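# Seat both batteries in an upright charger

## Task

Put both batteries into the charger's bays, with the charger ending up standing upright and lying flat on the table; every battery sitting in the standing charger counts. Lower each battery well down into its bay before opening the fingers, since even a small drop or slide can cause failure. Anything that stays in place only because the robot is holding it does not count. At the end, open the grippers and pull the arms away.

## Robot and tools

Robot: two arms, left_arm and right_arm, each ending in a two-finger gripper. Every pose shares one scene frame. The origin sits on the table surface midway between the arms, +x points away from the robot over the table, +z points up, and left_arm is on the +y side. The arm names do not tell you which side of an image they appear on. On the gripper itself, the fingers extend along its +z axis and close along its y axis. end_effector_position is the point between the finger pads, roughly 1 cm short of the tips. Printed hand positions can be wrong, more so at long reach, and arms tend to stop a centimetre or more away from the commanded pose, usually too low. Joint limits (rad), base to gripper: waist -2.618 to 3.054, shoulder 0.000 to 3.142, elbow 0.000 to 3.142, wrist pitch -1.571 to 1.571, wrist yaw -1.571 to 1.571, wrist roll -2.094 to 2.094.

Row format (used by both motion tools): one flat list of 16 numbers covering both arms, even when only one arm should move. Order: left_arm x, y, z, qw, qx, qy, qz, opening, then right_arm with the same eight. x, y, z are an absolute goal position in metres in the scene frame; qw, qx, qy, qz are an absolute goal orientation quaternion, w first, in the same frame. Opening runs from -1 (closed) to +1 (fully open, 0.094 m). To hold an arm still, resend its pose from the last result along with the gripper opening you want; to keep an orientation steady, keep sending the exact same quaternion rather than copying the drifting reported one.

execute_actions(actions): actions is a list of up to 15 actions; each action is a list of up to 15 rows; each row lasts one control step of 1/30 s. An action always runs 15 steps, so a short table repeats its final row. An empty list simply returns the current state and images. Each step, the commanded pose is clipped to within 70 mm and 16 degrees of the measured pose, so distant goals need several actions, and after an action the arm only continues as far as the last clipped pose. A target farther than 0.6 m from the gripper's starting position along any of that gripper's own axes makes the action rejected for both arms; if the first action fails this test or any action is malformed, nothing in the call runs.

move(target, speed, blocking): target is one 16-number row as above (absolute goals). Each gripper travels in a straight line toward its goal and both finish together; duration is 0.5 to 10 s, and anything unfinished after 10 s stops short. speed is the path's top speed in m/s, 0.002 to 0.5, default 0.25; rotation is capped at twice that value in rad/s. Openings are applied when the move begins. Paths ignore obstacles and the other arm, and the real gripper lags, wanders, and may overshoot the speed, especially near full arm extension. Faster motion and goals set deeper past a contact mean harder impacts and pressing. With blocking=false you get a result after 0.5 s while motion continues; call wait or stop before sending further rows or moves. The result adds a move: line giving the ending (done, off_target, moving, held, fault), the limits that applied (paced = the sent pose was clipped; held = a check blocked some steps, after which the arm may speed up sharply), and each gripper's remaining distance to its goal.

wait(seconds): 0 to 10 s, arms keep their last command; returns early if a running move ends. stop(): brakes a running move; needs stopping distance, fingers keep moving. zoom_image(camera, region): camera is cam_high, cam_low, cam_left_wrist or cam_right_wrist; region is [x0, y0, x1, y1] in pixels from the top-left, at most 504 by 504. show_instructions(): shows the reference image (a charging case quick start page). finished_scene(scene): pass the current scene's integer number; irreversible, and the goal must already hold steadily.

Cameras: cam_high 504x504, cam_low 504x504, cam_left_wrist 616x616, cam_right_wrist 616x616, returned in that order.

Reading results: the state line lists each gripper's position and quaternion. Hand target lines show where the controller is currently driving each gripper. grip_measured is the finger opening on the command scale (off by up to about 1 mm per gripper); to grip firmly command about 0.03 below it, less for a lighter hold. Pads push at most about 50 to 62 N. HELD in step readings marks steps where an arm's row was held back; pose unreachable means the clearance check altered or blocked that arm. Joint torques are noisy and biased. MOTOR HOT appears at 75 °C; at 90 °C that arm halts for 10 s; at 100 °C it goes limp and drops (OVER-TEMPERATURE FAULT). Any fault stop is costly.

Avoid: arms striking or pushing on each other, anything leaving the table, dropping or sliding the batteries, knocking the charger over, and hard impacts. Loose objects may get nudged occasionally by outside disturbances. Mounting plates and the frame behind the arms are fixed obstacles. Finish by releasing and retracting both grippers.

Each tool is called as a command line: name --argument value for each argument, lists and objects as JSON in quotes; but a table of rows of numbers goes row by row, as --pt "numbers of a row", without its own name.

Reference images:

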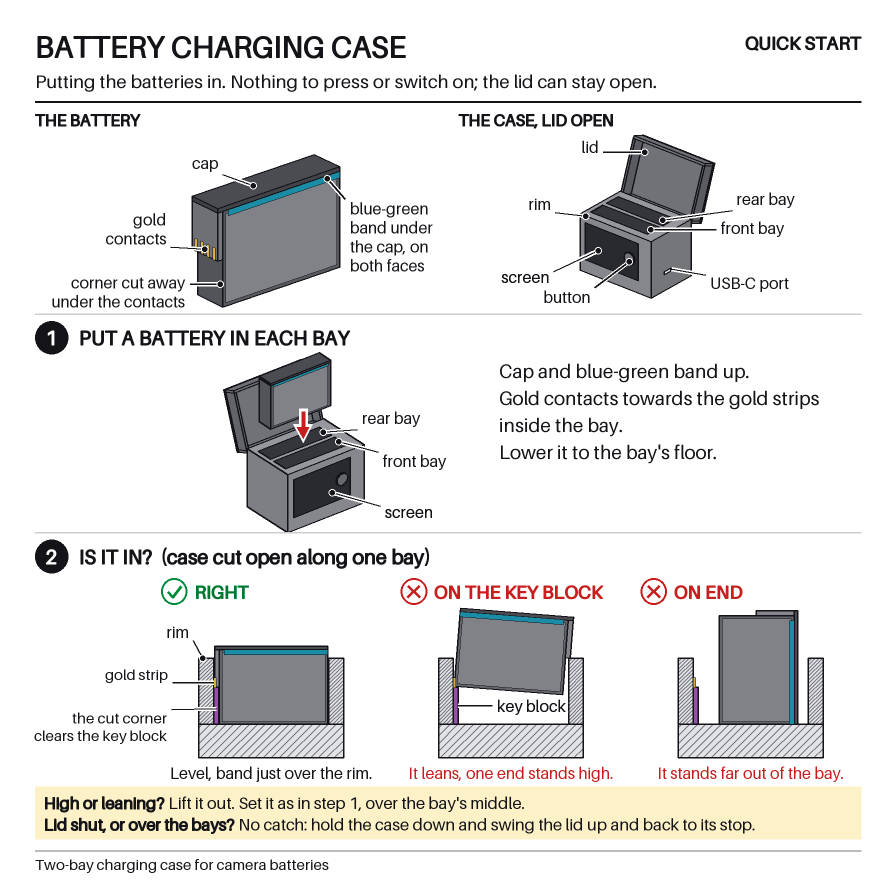

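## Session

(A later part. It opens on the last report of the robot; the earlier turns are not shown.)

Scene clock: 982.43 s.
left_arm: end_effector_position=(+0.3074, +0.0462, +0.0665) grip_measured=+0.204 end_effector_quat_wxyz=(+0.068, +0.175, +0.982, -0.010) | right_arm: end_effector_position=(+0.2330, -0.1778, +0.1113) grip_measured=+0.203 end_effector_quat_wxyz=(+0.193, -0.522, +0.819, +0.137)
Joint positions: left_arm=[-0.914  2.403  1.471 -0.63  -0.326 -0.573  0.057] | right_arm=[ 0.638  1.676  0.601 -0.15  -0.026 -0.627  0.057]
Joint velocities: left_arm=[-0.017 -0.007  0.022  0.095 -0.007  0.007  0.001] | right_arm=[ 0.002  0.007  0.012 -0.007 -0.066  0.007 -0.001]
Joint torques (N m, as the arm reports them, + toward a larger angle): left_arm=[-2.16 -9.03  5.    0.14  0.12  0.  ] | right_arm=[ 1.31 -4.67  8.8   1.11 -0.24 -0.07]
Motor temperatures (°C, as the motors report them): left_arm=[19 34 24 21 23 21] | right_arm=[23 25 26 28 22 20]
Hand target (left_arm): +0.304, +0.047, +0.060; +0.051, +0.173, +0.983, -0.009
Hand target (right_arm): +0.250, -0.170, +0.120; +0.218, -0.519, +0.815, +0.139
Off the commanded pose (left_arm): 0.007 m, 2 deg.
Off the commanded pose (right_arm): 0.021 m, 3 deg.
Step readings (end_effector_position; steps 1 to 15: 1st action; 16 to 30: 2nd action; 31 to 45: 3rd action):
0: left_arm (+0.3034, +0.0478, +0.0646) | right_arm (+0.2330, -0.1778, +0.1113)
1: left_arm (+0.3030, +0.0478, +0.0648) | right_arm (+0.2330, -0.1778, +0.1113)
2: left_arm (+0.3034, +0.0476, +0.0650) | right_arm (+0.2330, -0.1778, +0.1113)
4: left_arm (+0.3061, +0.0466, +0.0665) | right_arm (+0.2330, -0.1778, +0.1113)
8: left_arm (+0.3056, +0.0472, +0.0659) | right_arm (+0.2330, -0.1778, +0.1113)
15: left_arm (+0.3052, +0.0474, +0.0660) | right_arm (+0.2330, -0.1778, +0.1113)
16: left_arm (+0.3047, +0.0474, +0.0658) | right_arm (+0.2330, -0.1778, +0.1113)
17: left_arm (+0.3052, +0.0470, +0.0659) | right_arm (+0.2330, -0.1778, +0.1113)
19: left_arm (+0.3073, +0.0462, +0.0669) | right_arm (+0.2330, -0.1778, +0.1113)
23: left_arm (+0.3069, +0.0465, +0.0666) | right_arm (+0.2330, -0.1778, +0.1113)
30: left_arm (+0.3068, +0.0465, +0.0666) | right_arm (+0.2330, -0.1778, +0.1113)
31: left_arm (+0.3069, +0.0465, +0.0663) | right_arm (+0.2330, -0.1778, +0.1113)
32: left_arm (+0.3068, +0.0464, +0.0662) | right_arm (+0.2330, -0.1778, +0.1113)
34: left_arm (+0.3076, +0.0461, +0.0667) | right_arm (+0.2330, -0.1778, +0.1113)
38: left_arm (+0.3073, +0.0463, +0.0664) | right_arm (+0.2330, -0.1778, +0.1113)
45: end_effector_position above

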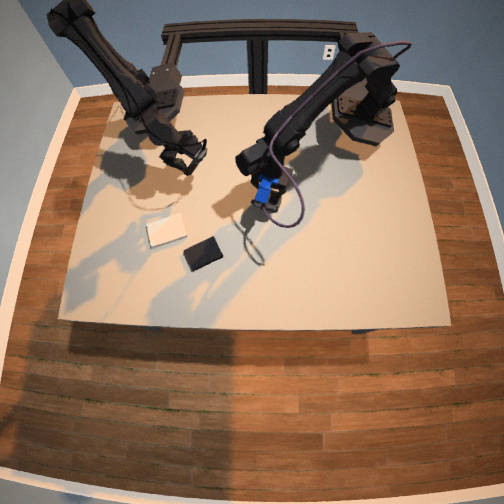

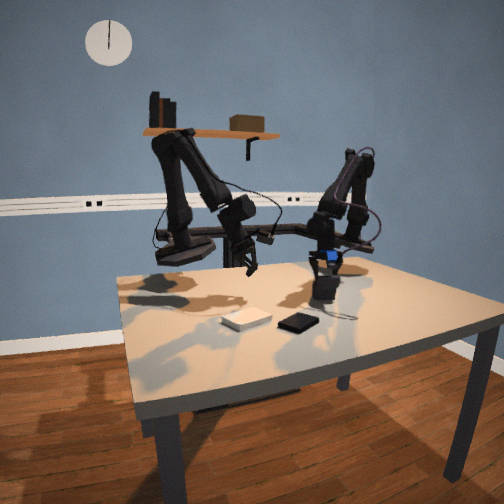

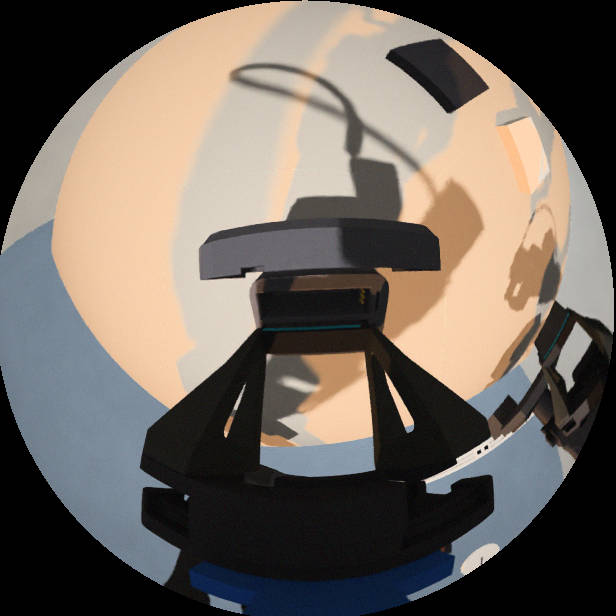

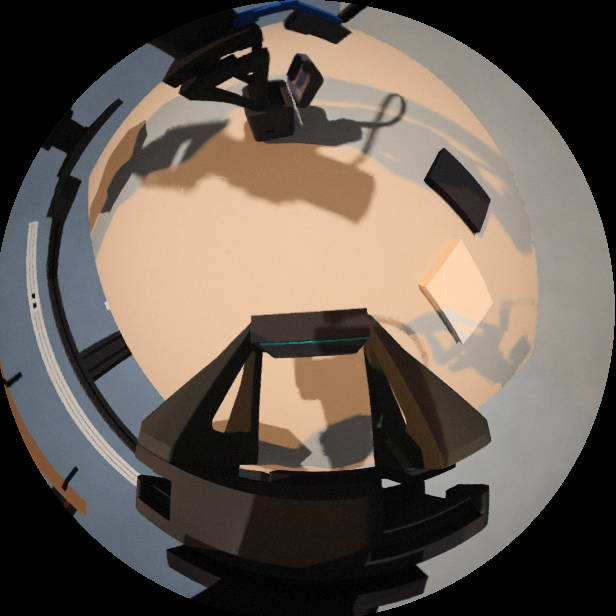

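execute_actions --actions '[[[0.3055,0.047,0.064,0.065,0.1735,0.983,-0.011,0.185,0.25,-0.17,0.12,0.218,-0.519,0.815,0.139,0.16]],[[0.3055,0.047,0.064,0.065,0.1735,0.983,-0.011,0.2,0.25,-0.17,0.12,0.218,-0.519,0.815,0.139,0.16]],[[0.3055,0.047,0.064,0.065,0.1735,0.983,-0.011,0.21,0.25,-0.17,0.12,0.218,-0.519,0.815,0.139,0.16]],[[0.3055,0.047,0.064,0.065,0.1735,0.983,-0.011,0.225,0.25,-0.17,0.12,0.218,-0.519,0.815,0.139,0.16]]]'

zoom_image --camera "cam_left_wrist" --region '[200,200,430,400]'

Scene clock: 990.40 s.
left_arm: end_effector_position=(+0.3075, +0.0462, +0.0665) grip_measured=+0.230 end_effector_quat_wxyz=(+0.068, +0.175, +0.982, -0.010) | right_arm: end_effector_position=(+0.2330, -0.1778, +0.1113) grip_measured=+0.203 end_effector_quat_wxyz=(+0.193, -0.522, +0.819, +0.137)
Joint positions: left_arm=[-0.914  2.403  1.471 -0.63  -0.327 -0.573  0.058] | right_arm=[ 0.638  1.676  0.601 -0.15  -0.026 -0.627  0.057]
Joint velocities: left_arm=[ 0.017 -0.002  0.012  0.037  0.037 -0.007  0.   ] | right_arm=[-0.002 -0.007 -0.012 -0.022 -0.022 -0.051  0.001]
Joint torques (N m, as the arm reports them, + toward a larger angle): left_arm=[ -2.76 -10.9    3.46   0.37   0.    -0.03] | right_arm=[ 1.23 -4.69  8.72  1.1  -0.24 -0.1 ]
Motor temperatures (°C, as the motors report them): left_arm=[19 34 24 21 23 21] | right_arm=[23 25 26 28 22 20]
Hand target (left_arm): +0.306, +0.047, +0.064; +0.065, +0.173, +0.983, -0.011
Hand target (right_arm): +0.250, -0.170, +0.120; +0.218, -0.519, +0.815, +0.139
Off the commanded pose (left_arm): 0.003 m, 0 deg.
Off the commanded pose (right_arm): 0.021 m, 3 deg.
Step readings (end_effector_position; steps 1 to 15: 1st action; 16 to 30: 2nd action; 31 to 45: 3rd action; 46 to 60: 4th action):
0: left_arm (+0.3074, +0.0462, +0.0665) | right_arm (+0.2330, -0.1778, +0.1113)
1: left_arm (+0.3074, +0.0462, +0.0665) | right_arm (+0.2330, -0.1778, +0.1113)
2: left_arm (+0.3075, +0.0462, +0.0665) | right_arm (+0.2330, -0.1778, +0.1113)
4: left_arm (+0.3075, +0.0462, +0.0665) | right_arm (+0.2330, -0.1778, +0.1113)
8: left_arm (+0.3075, +0.0462, +0.0665) | right_arm (+0.2330, -0.1778, +0.1113)
15: left_arm (+0.3075, +0.0462, +0.0665) | right_arm (+0.2330, -0.1778, +0.1113)
16: left_arm (+0.3075, +0.0462, +0.0665) | right_arm (+0.2330, -0.1778, +0.1113)
17: left_arm (+0.3075, +0.0462, +0.0665) | right_arm (+0.2330, -0.1778, +0.1113)
19: left_arm (+0.3075, +0.0462, +0.0665) | right_arm (+0.2330, -0.1778, +0.1113)
23: left_arm (+0.3075, +0.0462, +0.0665) | right_arm (+0.2330, -0.1778, +0.1113)
30: left_arm (+0.3075, +0.0462, +0.0665) | right_arm (+0.2330, -0.1778, +0.1113)
31: left_arm (+0.3075, +0.0462, +0.0665) | right_arm (+0.2330, -0.1778, +0.1113)
32: left_arm (+0.3075, +0.0462, +0.0665) | right_arm (+0.2330, -0.1778, +0.1113)
34: left_arm (+0.3075, +0.0462, +0.0665) | right_arm (+0.2330, -0.1778, +0.1113)
38: left_arm (+0.3075, +0.0462, +0.0665) | right_arm (+0.2330, -0.1778, +0.1113)
45: left_arm (+0.3075, +0.0462, +0.0665) | right_arm (+0.2330, -0.1778, +0.1113)
46: left_arm (+0.3075, +0.0462, +0.0665) | right_arm (+0.2330, -0.1778, +0.1113)
47: left_arm (+0.3075, +0.0462, +0.0665) | right_arm (+0.2330, -0.1778, +0.1113)
49: left_arm (+0.3075, +0.0462, +0.0665) | right_arm (+0.2330, -0.1778, +0.1113)
53: left_arm (+0.3075, +0.0462, +0.0665) | right_arm (+0.2330, -0.1778, +0.1113)
60: end_effector_position above

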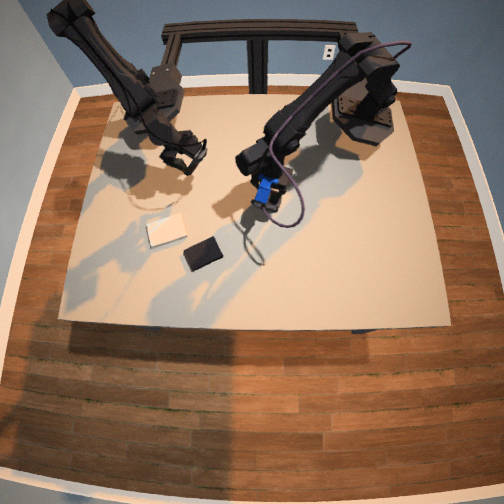

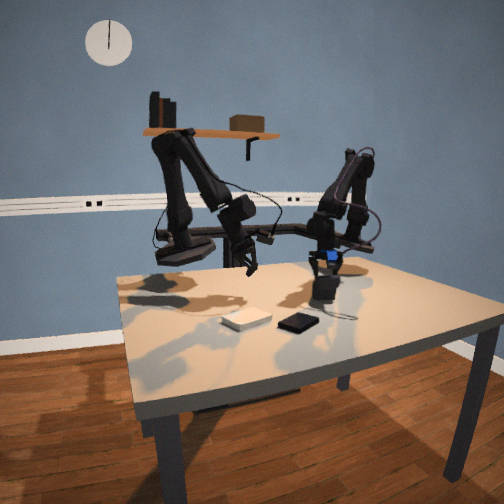

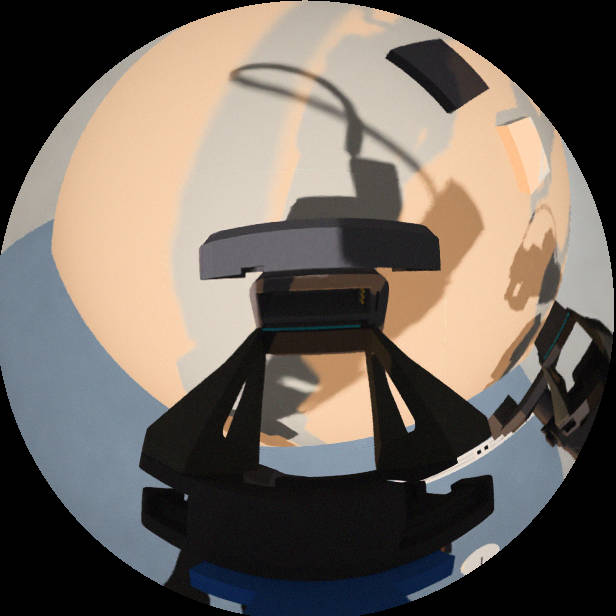

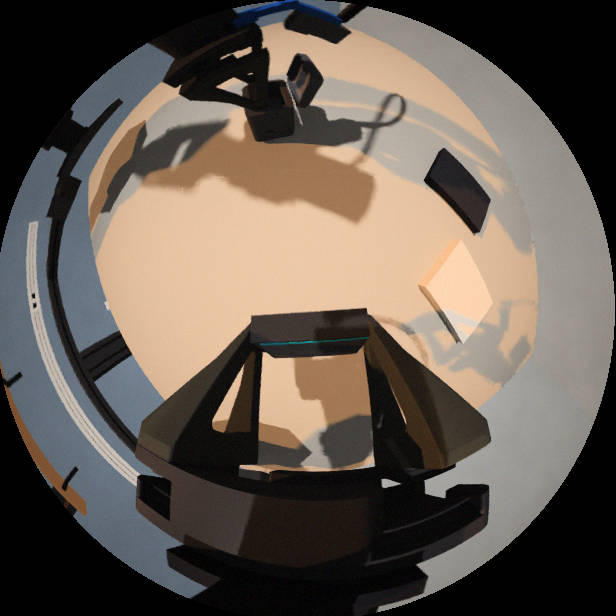

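Region (200, 200, 430, 400) of cam_left_wrist's 616x616 image, scaled by 2.191, with more detail than that image has; it fills the top 438 rows of this view, and the rest is white.

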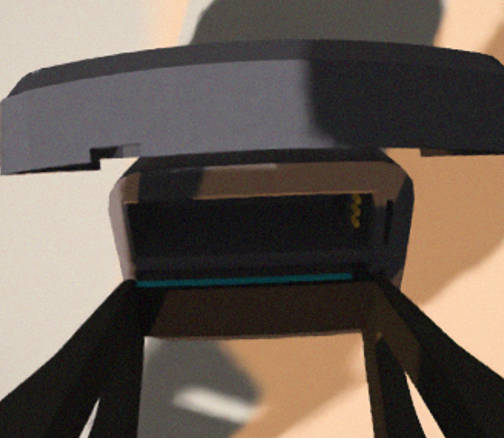

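execute_actions --actions '[[[0.3055,0.047,0.066,0.065,0.1735,0.983,-0.011,0.45,0.25,-0.17,0.12,0.218,-0.519,0.815,0.139,0.16]],[[0.3055,0.047,0.095,0.065,0.1735,0.983,-0.011,0.45,0.25,-0.17,0.12,0.218,-0.519,0.815,0.139,0.16]],[[0.30,0.05,0.15,0.09,0.1735,0.980,-0.016,0.45,0.25,-0.17,0.12,0.218,-0.519,0.815,0.139,0.16]],[[0.29,0.06,0.19,0.12,0.1735,0.977,-0.019,0.45,0.25,-0.17,0.12,0.218,-0.519,0.815,0.139,0.16]]]'

zoom_image --camera "cam_left_wrist" --region '[180,150,440,380]'

Scene clock: 995.83 s.
left_arm: end_effector_position=(+0.2907, +0.0594, +0.1844) grip_measured=+0.448 end_effector_quat_wxyz=(+0.113, +0.173, +0.978, -0.023) | right_arm: end_effector_position=(+0.2330, -0.1778, +0.1113) grip_measured=+0.203 end_effector_quat_wxyz=(+0.193, -0.522, +0.819, +0.137)
Joint positions: left_arm=[-1.022  2.102  1.454 -0.867 -0.377 -0.66   0.068] | right_arm=[ 0.638  1.676  0.601 -0.15  -0.026 -0.627  0.057]
Joint velocities: left_arm=[ 0.002  0.007 -0.007 -0.007 -0.051  0.007  0.002] | right_arm=[ 0.002 -0.007 -0.002 -0.007  0.022 -0.022 -0.001]
Joint torques (N m, as the arm reports them, + toward a larger angle): left_arm=[ -3.16 -10.27   4.8    0.34  -0.2   -0.1 ] | right_arm=[ 1.26 -4.74  8.69  1.11 -0.25 -0.15]
Motor temperatures (°C, as the motors report them): left_arm=[19 35 24 21 23 21] | right_arm=[23 25 26 28 22 20]
Hand target (left_arm): +0.290, +0.060, +0.191; +0.120, +0.173, +0.977, -0.020
Hand target (right_arm): +0.250, -0.170, +0.120; +0.218, -0.519, +0.815, +0.139
Off the commanded pose (left_arm): 0.006 m, 1 deg.
Off the commanded pose (right_arm): 0.021 m, 3 deg.
Step readings (end_effector_position; steps 1 to 15: 1st action; 16 to 30: 2nd action; 31 to 45: 3rd action; 46 to 60: 4th action):
0: left_arm (+0.3075, +0.0462, +0.0665) | right_arm (+0.2330, -0.1778, +0.1113)
1: left_arm (+0.3074, +0.0462, +0.0665) | right_arm (+0.2330, -0.1778, +0.1113)
2: left_arm (+0.3074, +0.0461, +0.0665) | right_arm (+0.2330, -0.1778, +0.1113)
4: left_arm (+0.3069, +0.0462, +0.0662) | right_arm (+0.2330, -0.1778, +0.1113)
8: left_arm (+0.3068, +0.0462, +0.0662) | right_arm (+0.2330, -0.1778, +0.1113)
15: left_arm (+0.3067, +0.0461, +0.0661) | right_arm (+0.2330, -0.1778, +0.1113)
16: left_arm (+0.3062, +0.0470, +0.0669) | right_arm (+0.2330, -0.1778, +0.1113)
17: left_arm (+0.3048, +0.0494, +0.0683) | right_arm (+0.2330, -0.1778, +0.1113)
19: left_arm (+0.3038, +0.0527, +0.0727) | right_arm (+0.2330, -0.1778, +0.1113)
23: left_arm (+0.3036, +0.0553, +0.0781) | right_arm (+0.2330, -0.1778, +0.1113)
30: left_arm (+0.3018, +0.0579, +0.0781) | right_arm (+0.2330, -0.1778, +0.1113)
31: left_arm (+0.3017, +0.0580, +0.0822) | right_arm (+0.2330, -0.1778, +0.1113)
32: left_arm (+0.2997, +0.0600, +0.0888) | right_arm (+0.2330, -0.1778, +0.1113)
34: left_arm (+0.2987, +0.0579, +0.1106) | right_arm (+0.2330, -0.1778, +0.1113)
38: left_arm (+0.3005, +0.0480, +0.1432) | right_arm (+0.2330, -0.1778, +0.1113)
45: left_arm (+0.2984, +0.0511, +0.1442) | right_arm (+0.2330, -0.1778, +0.1113)
46: left_arm (+0.2980, +0.0522, +0.1467) | right_arm (+0.2330, -0.1778, +0.1113)
47: left_arm (+0.2959, +0.0558, +0.1503) | right_arm (+0.2330, -0.1778, +0.1113)
49: left_arm (+0.2921, +0.0597, +0.1639) | right_arm (+0.2330, -0.1778, +0.1113)
53: left_arm (+0.2912, +0.0567, +0.1841) | right_arm (+0.2330, -0.1778, +0.1113)
60: end_effector_position above

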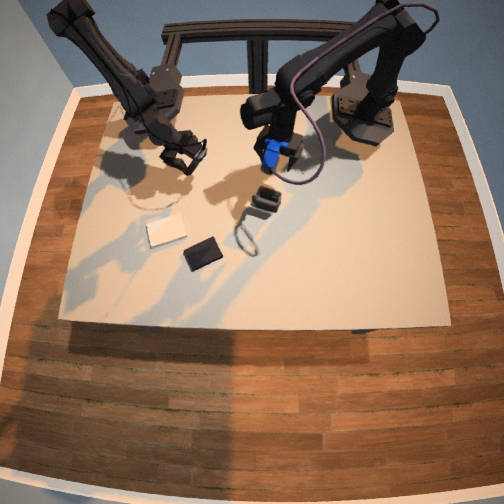

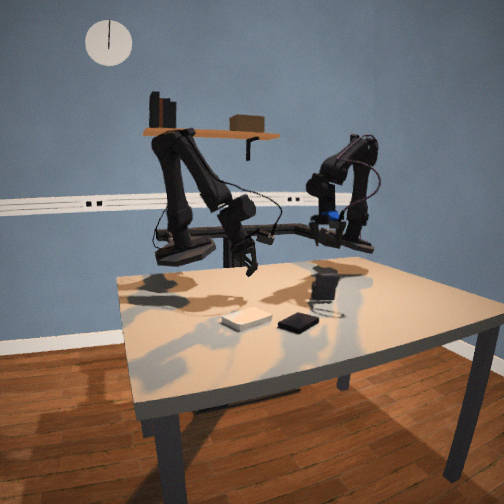

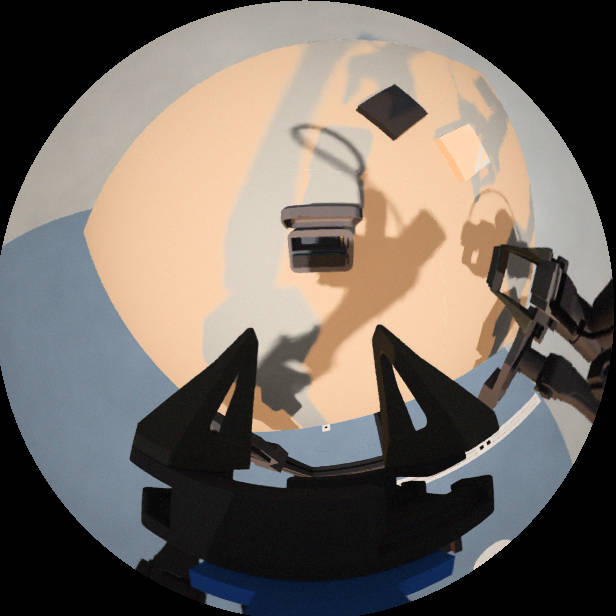

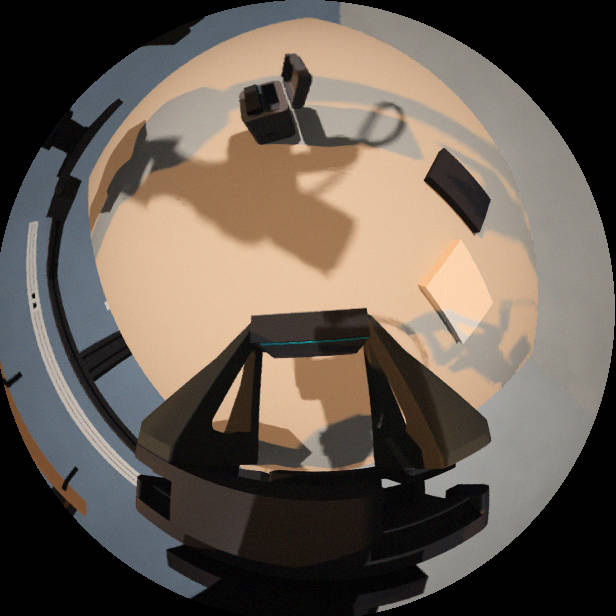

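Region (180, 150, 440, 380) of cam_left_wrist's 616x616 image, scaled by 1.938, with more detail than that image has; it fills the top 446 rows of this view, and the rest is white.

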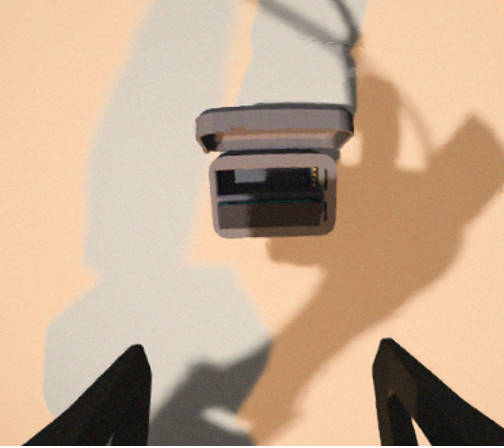

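move --target '[0.30,0.38,0.24,0.12,0.1735,0.977,-0.019,0.45,0.17,0.0,0.16,0.212,-0.554,0.791,0.148,0.16]' --speed 0.25

move --target '[0.30,0.38,0.24,0.12,0.1735,0.977,-0.019,0.45,0.195,0.186,0.10,0.510,-0.449,0.641,0.357,0.16]' --speed 0.2

Scene clock: 1014.77 s.
left_arm: end_effector_position=(+0.3014, +0.3810, +0.2336) grip_measured=+0.449 end_effector_quat_wxyz=(+0.107, +0.177, +0.978, -0.015) | right_arm: end_effector_position=(+0.1680, -0.0144, +0.1475) grip_measured=+0.203 end_effector_quat_wxyz=(+0.198, -0.560, +0.793, +0.134)
Joint positions: left_arm=[-0.172  1.199  0.961 -1.022 -0.221  0.219  0.068] | right_arm=[ 1.208  1.974  0.95  -0.236  0.148 -0.178  0.057]
Joint velocities: left_arm=[-0.007 -0.012  0.007 -0.022  0.037  0.051  0.   ] | right_arm=[-0.007 -0.002 -0.007 -0.007  0.007  0.022  0.   ]
Joint torques (N m, as the arm reports them, + toward a larger angle): left_arm=[-0.02 -5.01  6.05  0.42  0.07  0.1 ] | right_arm=[ 2.87 -7.25  9.67  1.08  0.03  0.04]
Motor temperatures (°C, as the motors report them): left_arm=[19 34 24 21 23 21] | right_arm=[23 25 26 28 22 20]
Hand target (left_arm): +0.305, +0.383, +0.242; +0.120, +0.174, +0.977, -0.018
Hand target (right_arm): +0.172, -0.003, +0.159; +0.213, -0.556, +0.791, +0.141
Off the commanded pose (left_arm): 0.007 m, 2 deg.
Off the commanded pose (right_arm): 0.019 m, 2 deg.
move: off_target (right_arm)

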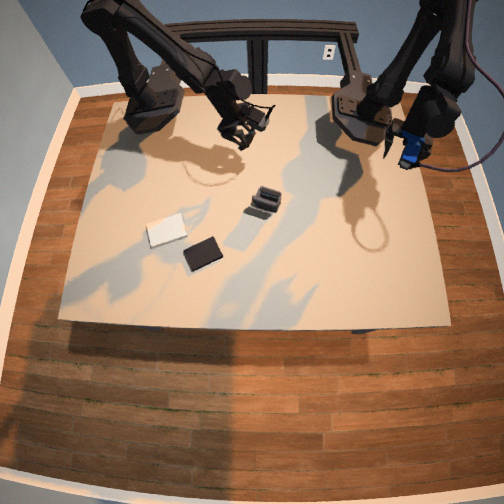

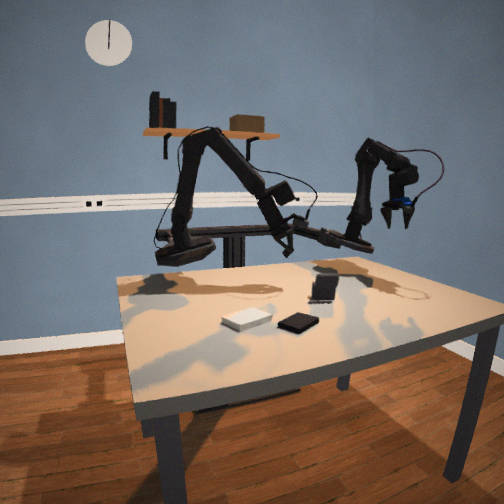

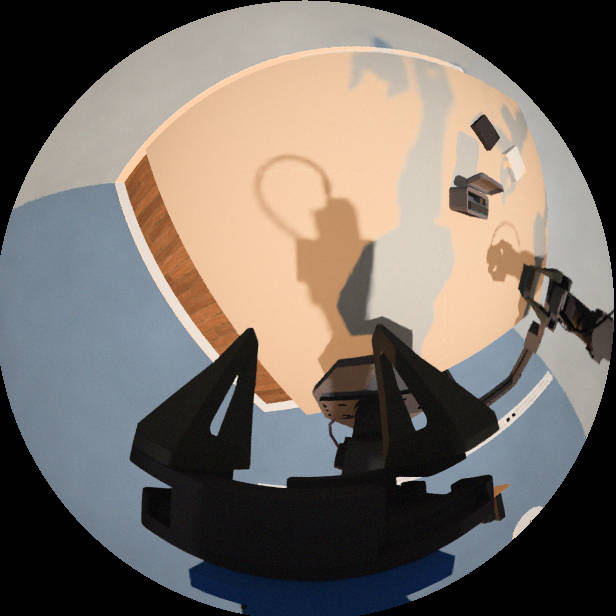

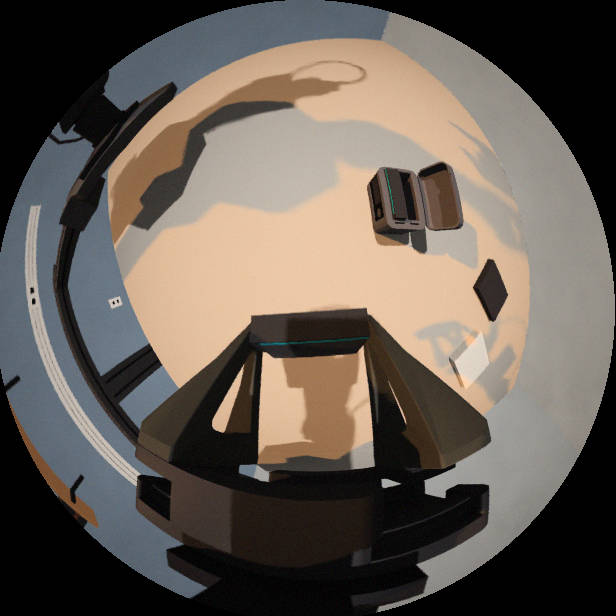

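Scene clock: 1017.63 s.
left_arm: end_effector_position=(+0.3014, +0.3810, +0.2336) grip_measured=+0.449 end_effector_quat_wxyz=(+0.107, +0.177, +0.978, -0.015) | right_arm: end_effector_position=(+0.1967, +0.1719, +0.0725) grip_measured=+0.203 end_effector_quat_wxyz=(+0.485, -0.456, +0.667, +0.335)
Joint positions: left_arm=[-0.172  1.199  0.961 -1.022 -0.221  0.218  0.068] | right_arm=[ 1.233  2.833  1.225  1.115  0.024 -0.198  0.057]
Joint velocities: left_arm=[-0.012 -0.002  0.012 -0.022 -0.007 -0.066 -0.   ] | right_arm=[-0.007 -0.002 -0.012 -0.007  0.007  0.007  0.   ]
Joint torques (N m, as the arm reports them, + toward a larger angle): left_arm=[-1.16 -6.25  4.52  0.47  0.05 -0.06] | right_arm=[  4.09 -11.84   7.45   2.25  -0.23  -0.12]
Motor temperatures (°C, as the motors report them): left_arm=[19 34 24 21 23 21] | right_arm=[23 25 26 29 22 20]
Hand target (left_arm): +0.300, +0.380, +0.240; +0.120, +0.174, +0.977, -0.019
Hand target (right_arm): +0.195, +0.187, +0.097; +0.512, -0.450, +0.641, +0.353
Off the commanded pose (left_arm): 0.007 m, 2 deg.
Off the commanded pose (right_arm): 0.031 m, 5 deg.
move: off_target (right_arm)

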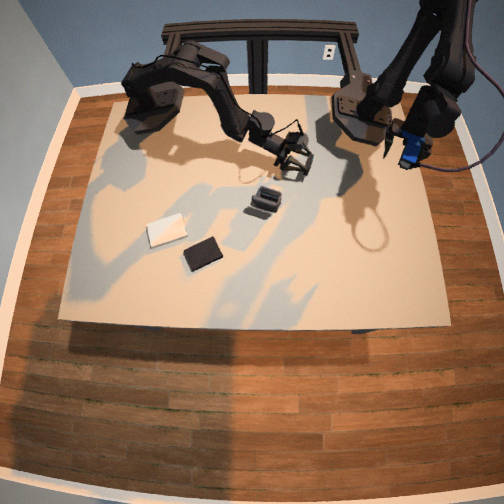

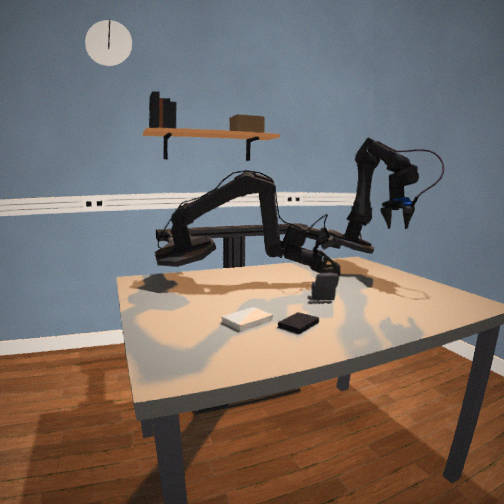

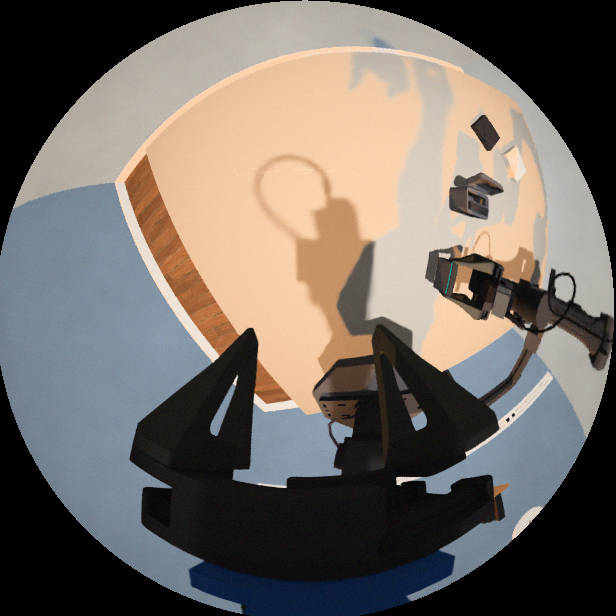

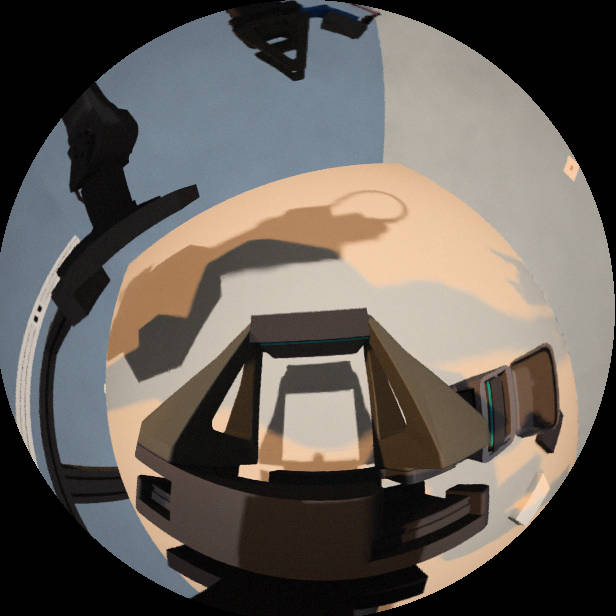

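zoom_image --camera "cam_left_wrist" --region '[400,220,560,340]'

zoom_image --camera "cam_low" --region '[270,210,390,310]'

Region (400, 220, 560, 340) of cam_left_wrist's 616x616 image, scaled by 3.150, with more detail than that image has; it fills the top 378 rows of this view, and the rest is white.

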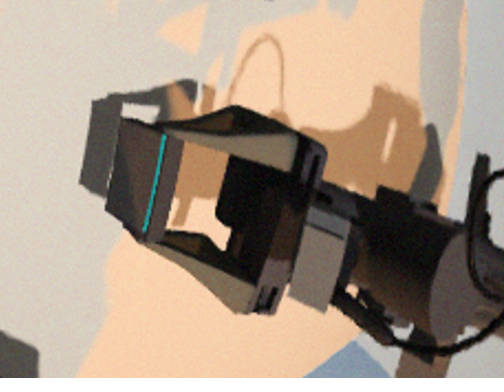

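Region (270, 210, 390, 310) of cam_low's 504x504 image, scaled by 4.200, with more detail than that image has.

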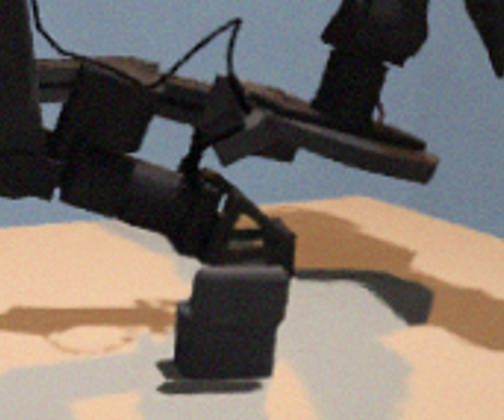

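execute_actions --actions '[[[0.30,0.38,0.24,0.12,0.1735,0.977,-0.019,0.45,0.20,0.20,0.065,0.52,-0.443,0.633,0.364,0.16]],[[0.30,0.38,0.24,0.12,0.1735,0.977,-0.019,0.45,0.20,0.20,0.05,0.52,-0.443,0.633,0.364,0.16]],[[0.30,0.38,0.24,0.12,0.1735,0.977,-0.019,0.45,0.20,0.20,0.04,0.52,-0.443,0.633,0.364,0.16]]]'

zoom_image --camera "cam_low" --region '[270,210,390,310]'

zoom_image --camera "cam_left_wrist" --region '[390,220,550,340]'

Scene clock: 1037.90 s.
left_arm: end_effector_position=(+0.3014, +0.3810, +0.2336) grip_measured=+0.449 end_effector_quat_wxyz=(+0.107, +0.177, +0.978, -0.015) | right_arm: end_effector_position=(+0.1935, +0.1941, +0.0302) grip_measured=+0.203 end_effector_quat_wxyz=(+0.506, -0.449, +0.644, +0.357)
Joint positions: left_arm=[-0.172  1.199  0.961 -1.022 -0.221  0.218  0.068] | right_arm=[ 1.225  3.066  1.424  1.218 -0.019 -0.207  0.057]
Joint velocities: left_arm=[ 0.002 -0.012 -0.012  0.007 -0.007 -0.051 -0.001] | right_arm=[-0.022 -0.022 -0.002  0.066 -0.051  0.037 -0.001]
Joint torques (N m, as the arm reports them, + toward a larger angle): left_arm=[-1.23 -6.16  4.53  0.43  0.04 -0.05] | right_arm=[  2.04 -11.85   6.96   1.98  -0.22  -0.07]
Motor temperatures (°C, as the motors report them): left_arm=[19 33 24 21 23 21] | right_arm=[23 28 26 33 22 20]
Hand target (left_arm): +0.300, +0.380, +0.240; +0.120, +0.174, +0.977, -0.019
Hand target (right_arm): +0.200, +0.200, +0.040; +0.520, -0.443, +0.633, +0.364
Off the commanded pose (left_arm): 0.007 m, 2 deg.
Off the commanded pose (right_arm): 0.013 m, 2 deg.
Step readings (end_effector_position; steps 1 to 15: 1st action; 16 to 30: 2nd action; 31 to 45: 3rd action):
0: left_arm (+0.3014, +0.3810, +0.2336) | right_arm (+0.1966, +0.1720, +0.0725)
1: left_arm (+0.3014, +0.3810, +0.2336) | right_arm (+0.1971, +0.1750, +0.0715)
2: left_arm (+0.3014, +0.3810, +0.2336) | right_arm (+0.1993, +0.1821, +0.0711)
4: left_arm (+0.3014, +0.3810, +0.2336) | right_arm (+0.1991, +0.1900, +0.0614)
8: left_arm (+0.3014, +0.3810, +0.2336) | right_arm (+0.1903, +0.1866, +0.0355)
15: left_arm (+0.3014, +0.3810, +0.2336) | right_arm (+0.1885, +0.1859, +0.0325)
16: left_arm (+0.3014, +0.3810, +0.2336) | right_arm (+0.1888, +0.1867, +0.0326)
17: left_arm (+0.3014, +0.3810, +0.2336) | right_arm (+0.1897, +0.1885, +0.0328)
19: left_arm (+0.3014, +0.3810, +0.2336) | right_arm (+0.1913, +0.1902, +0.0317)
23: left_arm (+0.3014, +0.3810, +0.2336) | right_arm (+0.1919, +0.1906, +0.0308)
30: left_arm (+0.3014, +0.3810, +0.2336) | right_arm (+0.1919, +0.1908, +0.0308)
31: left_arm (+0.3014, +0.3810, +0.2336) | right_arm (+0.1921, +0.1912, +0.0303)
32: left_arm (+0.3014, +0.3810, +0.2336) | right_arm (+0.1925, +0.1925, +0.0302)
34: left_arm (+0.3014, +0.3810, +0.2336) | right_arm (+0.1932, +0.1936, +0.0302)
38: left_arm (+0.3014, +0.3810, +0.2336) | right_arm (+0.1934, +0.1940, +0.0302)
45: end_effector_position above

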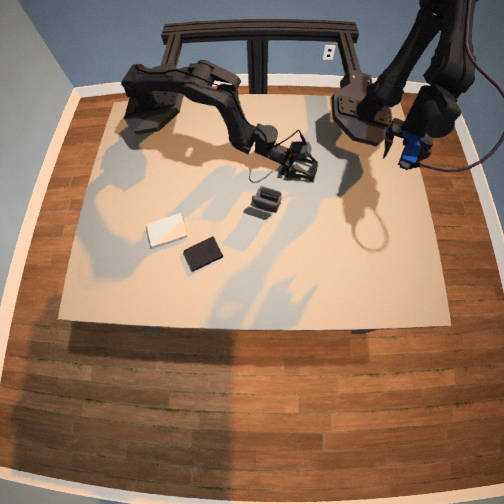

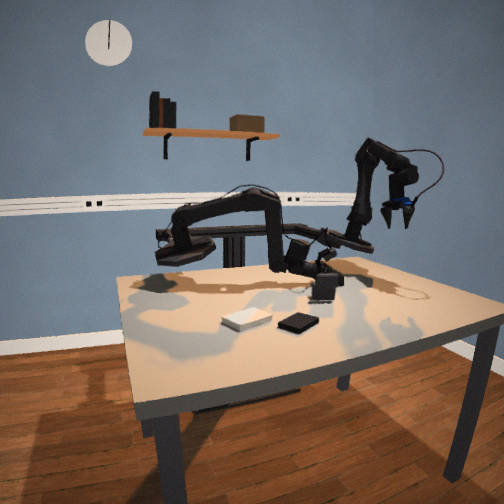

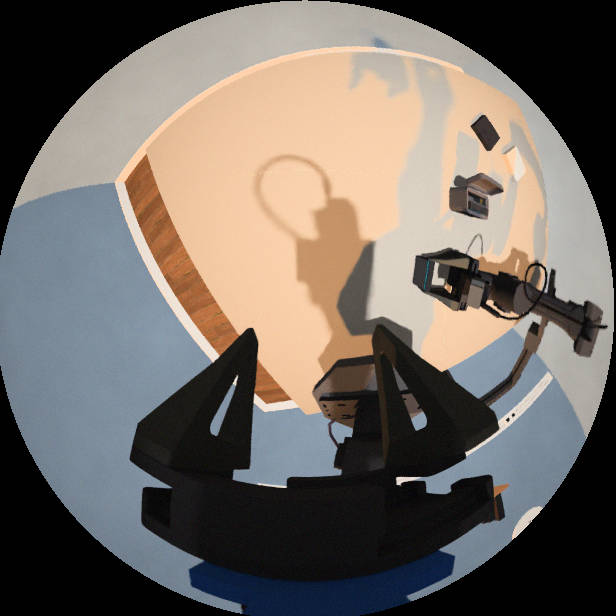

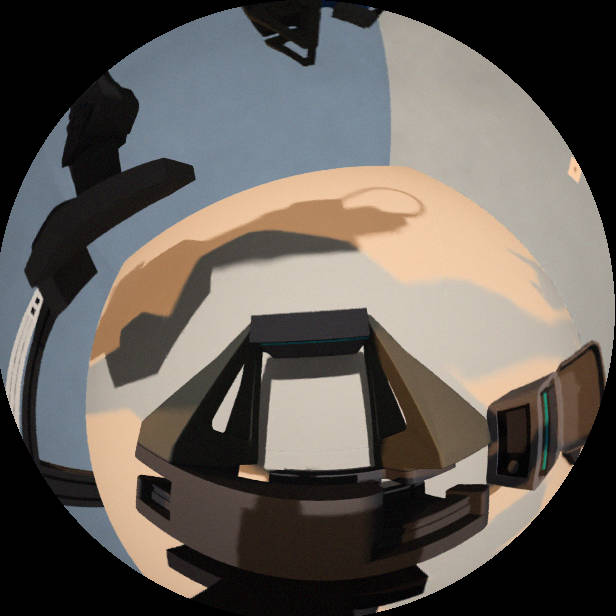

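Region (270, 210, 390, 310) of cam_low's 504x504 image, scaled by 4.200, with more detail than that image has.

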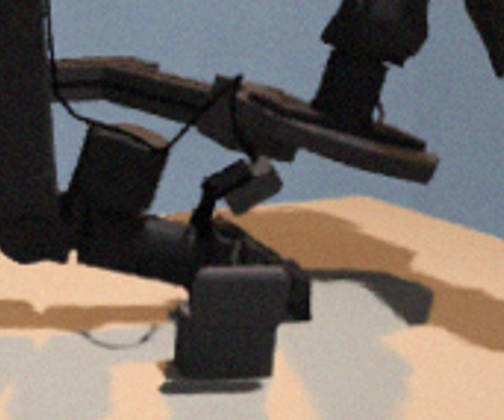

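Region (390, 220, 550, 340) of cam_left_wrist's 616x616 image, scaled by 3.150, with more detail than that image has; it fills the top 378 rows of this view, and the rest is white.

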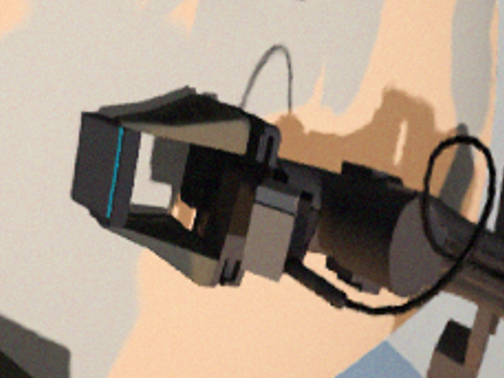

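execute_actions --actions '[[[0.30,0.38,0.24,0.12,0.1735,0.977,-0.019,0.45,0.195,0.195,0.033,0.51,-0.447,0.64,0.36,0.2]],[[0.30,0.38,0.24,0.12,0.1735,0.977,-0.019,0.45,0.195,0.195,0.033,0.51,-0.447,0.64,0.36,0.215]],[[0.30,0.38,0.24,0.12,0.1735,0.977,-0.019,0.45,0.195,0.195,0.033,0.51,-0.447,0.64,0.36,0.24]],[[0.30,0.38,0.24,0.12,0.1735,0.977,-0.019,0.45,0.195,0.195,0.033,0.51,-0.447,0.64,0.36,0.55]]]'

zoom_image --camera "cam_left_wrist" --region '[390,220,550,340]'

Scene clock: 1043.13 s.
left_arm: end_effector_position=(+0.3014, +0.3810, +0.2336) grip_measured=+0.449 end_effector_quat_wxyz=(+0.107, +0.177, +0.978, -0.015) | right_arm: end_effector_position=(+0.1935, +0.1941, +0.0302) grip_measured=+0.548 end_effector_quat_wxyz=(+0.506, -0.449, +0.644, +0.357)
Joint positions: left_arm=[-0.172  1.199  0.961 -1.022 -0.221  0.218  0.068] | right_arm=[ 1.225  3.066  1.424  1.218 -0.019 -0.207  0.073]
Joint velocities: left_arm=[-0.007  0.007  0.002 -0.022 -0.037  0.007  0.   ] | right_arm=[-0.007 -0.012 -0.007 -0.022 -0.066 -0.037 -0.   ]
Joint torques (N m, as the arm reports them, + toward a larger angle): left_arm=[-1.24 -6.25  4.69  0.43  0.05 -0.02] | right_arm=[  2.48 -12.02   4.66   1.95  -0.18  -0.03]
Motor temperatures (°C, as the motors report them): left_arm=[19 33 24 21 23 21] | right_arm=[23 28 26 33 22 20]
Hand target (left_arm): +0.300, +0.380, +0.240; +0.120, +0.174, +0.977, -0.019
Hand target (right_arm): +0.195, +0.195, +0.033; +0.510, -0.447, +0.640, +0.360
Off the commanded pose (left_arm): 0.007 m, 2 deg.
Off the commanded pose (right_arm): 0.003 m, 1 deg.
Step readings (end_effector_position; steps 1 to 15: 1st action; 16 to 30: 2nd action; 31 to 45: 3rd action; 46 to 60: 4th action):
0: left_arm (+0.3014, +0.3810, +0.2336) | right_arm (+0.1935, +0.1941, +0.0302)
1: left_arm (+0.3014, +0.3810, +0.2336) | right_arm (+0.1935, +0.1941, +0.0302)
2: left_arm (+0.3014, +0.3810, +0.2336) | right_arm (+0.1935, +0.1941, +0.0302)
4: left_arm (+0.3014, +0.3810, +0.2336) | right_arm (+0.1935, +0.1941, +0.0302)
8: left_arm (+0.3014, +0.3810, +0.2336) | right_arm (+0.1935, +0.1941, +0.0302)
15: left_arm (+0.3014, +0.3810, +0.2336) | right_arm (+0.1935, +0.1941, +0.0302)
16: left_arm (+0.3014, +0.3810, +0.2336) | right_arm (+0.1935, +0.1941, +0.0302)
17: left_arm (+0.3014, +0.3810, +0.2336) | right_arm (+0.1935, +0.1941, +0.0302)
19: left_arm (+0.3014, +0.3810, +0.2336) | right_arm (+0.1935, +0.1941, +0.0302)
23: left_arm (+0.3014, +0.3810, +0.2336) | right_arm (+0.1935, +0.1941, +0.0302)
30: left_arm (+0.3014, +0.3810, +0.2336) | right_arm (+0.1935, +0.1941, +0.0302)
31: left_arm (+0.3014, +0.3810, +0.2336) | right_arm (+0.1935, +0.1941, +0.0302)
32: left_arm (+0.3014, +0.3810, +0.2336) | right_arm (+0.1935, +0.1941, +0.0302)
34: left_arm (+0.3014, +0.3810, +0.2336) | right_arm (+0.1935, +0.1941, +0.0302)
38: left_arm (+0.3014, +0.3810, +0.2336) | right_arm (+0.1935, +0.1941, +0.0302)
45: left_arm (+0.3014, +0.3810, +0.2336) | right_arm (+0.1935, +0.1941, +0.0302)
46: left_arm (+0.3014, +0.3810, +0.2336) | right_arm (+0.1935, +0.1941, +0.0302)
47: left_arm (+0.3014, +0.3810, +0.2336) | right_arm (+0.1935, +0.1941, +0.0302)
49: left_arm (+0.3014, +0.3810, +0.2336) | right_arm (+0.1935, +0.1941, +0.0302)
53: left_arm (+0.3014, +0.3810, +0.2336) | right_arm (+0.1935, +0.1941, +0.0302)
60: end_effector_position above

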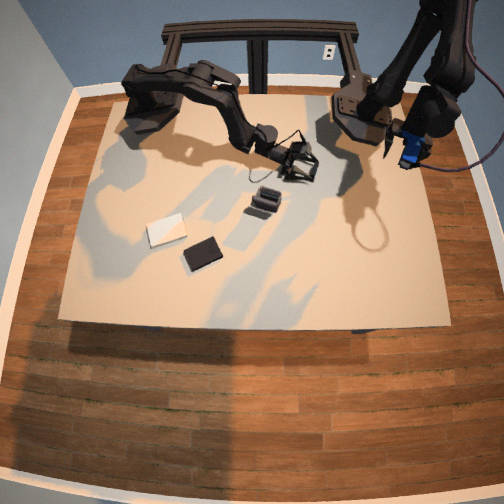

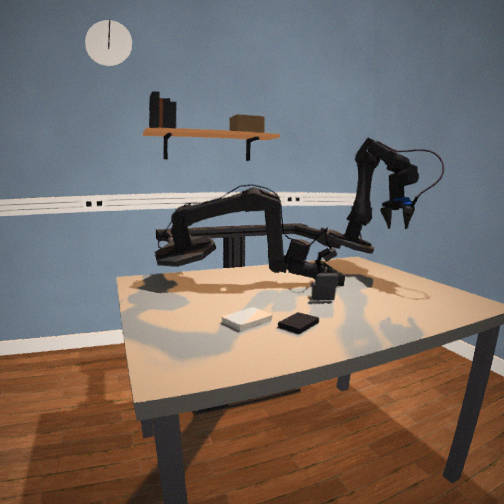

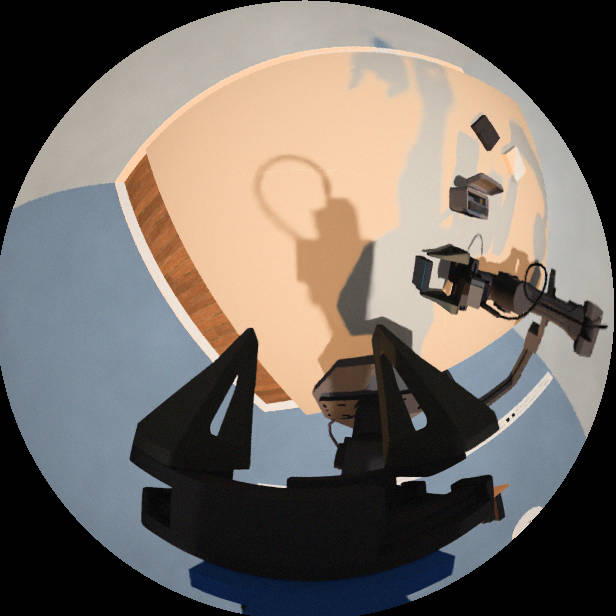

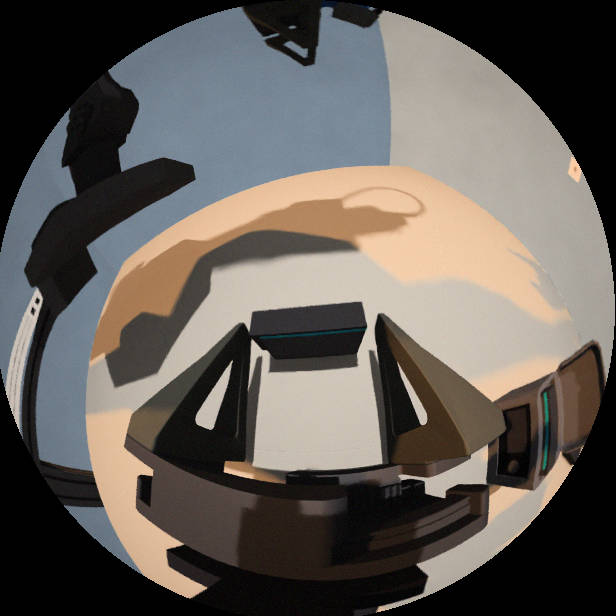

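Region (390, 220, 550, 340) of cam_left_wrist's 616x616 image, scaled by 3.150, with more detail than that image has; it fills the top 378 rows of this view, and the rest is white.

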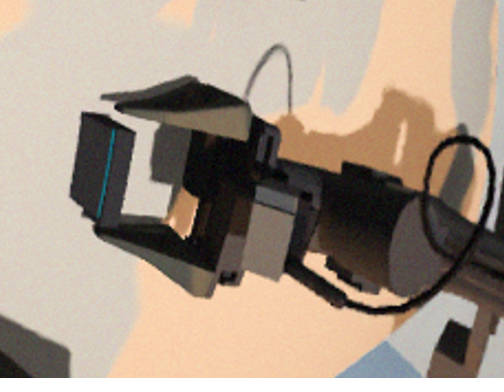

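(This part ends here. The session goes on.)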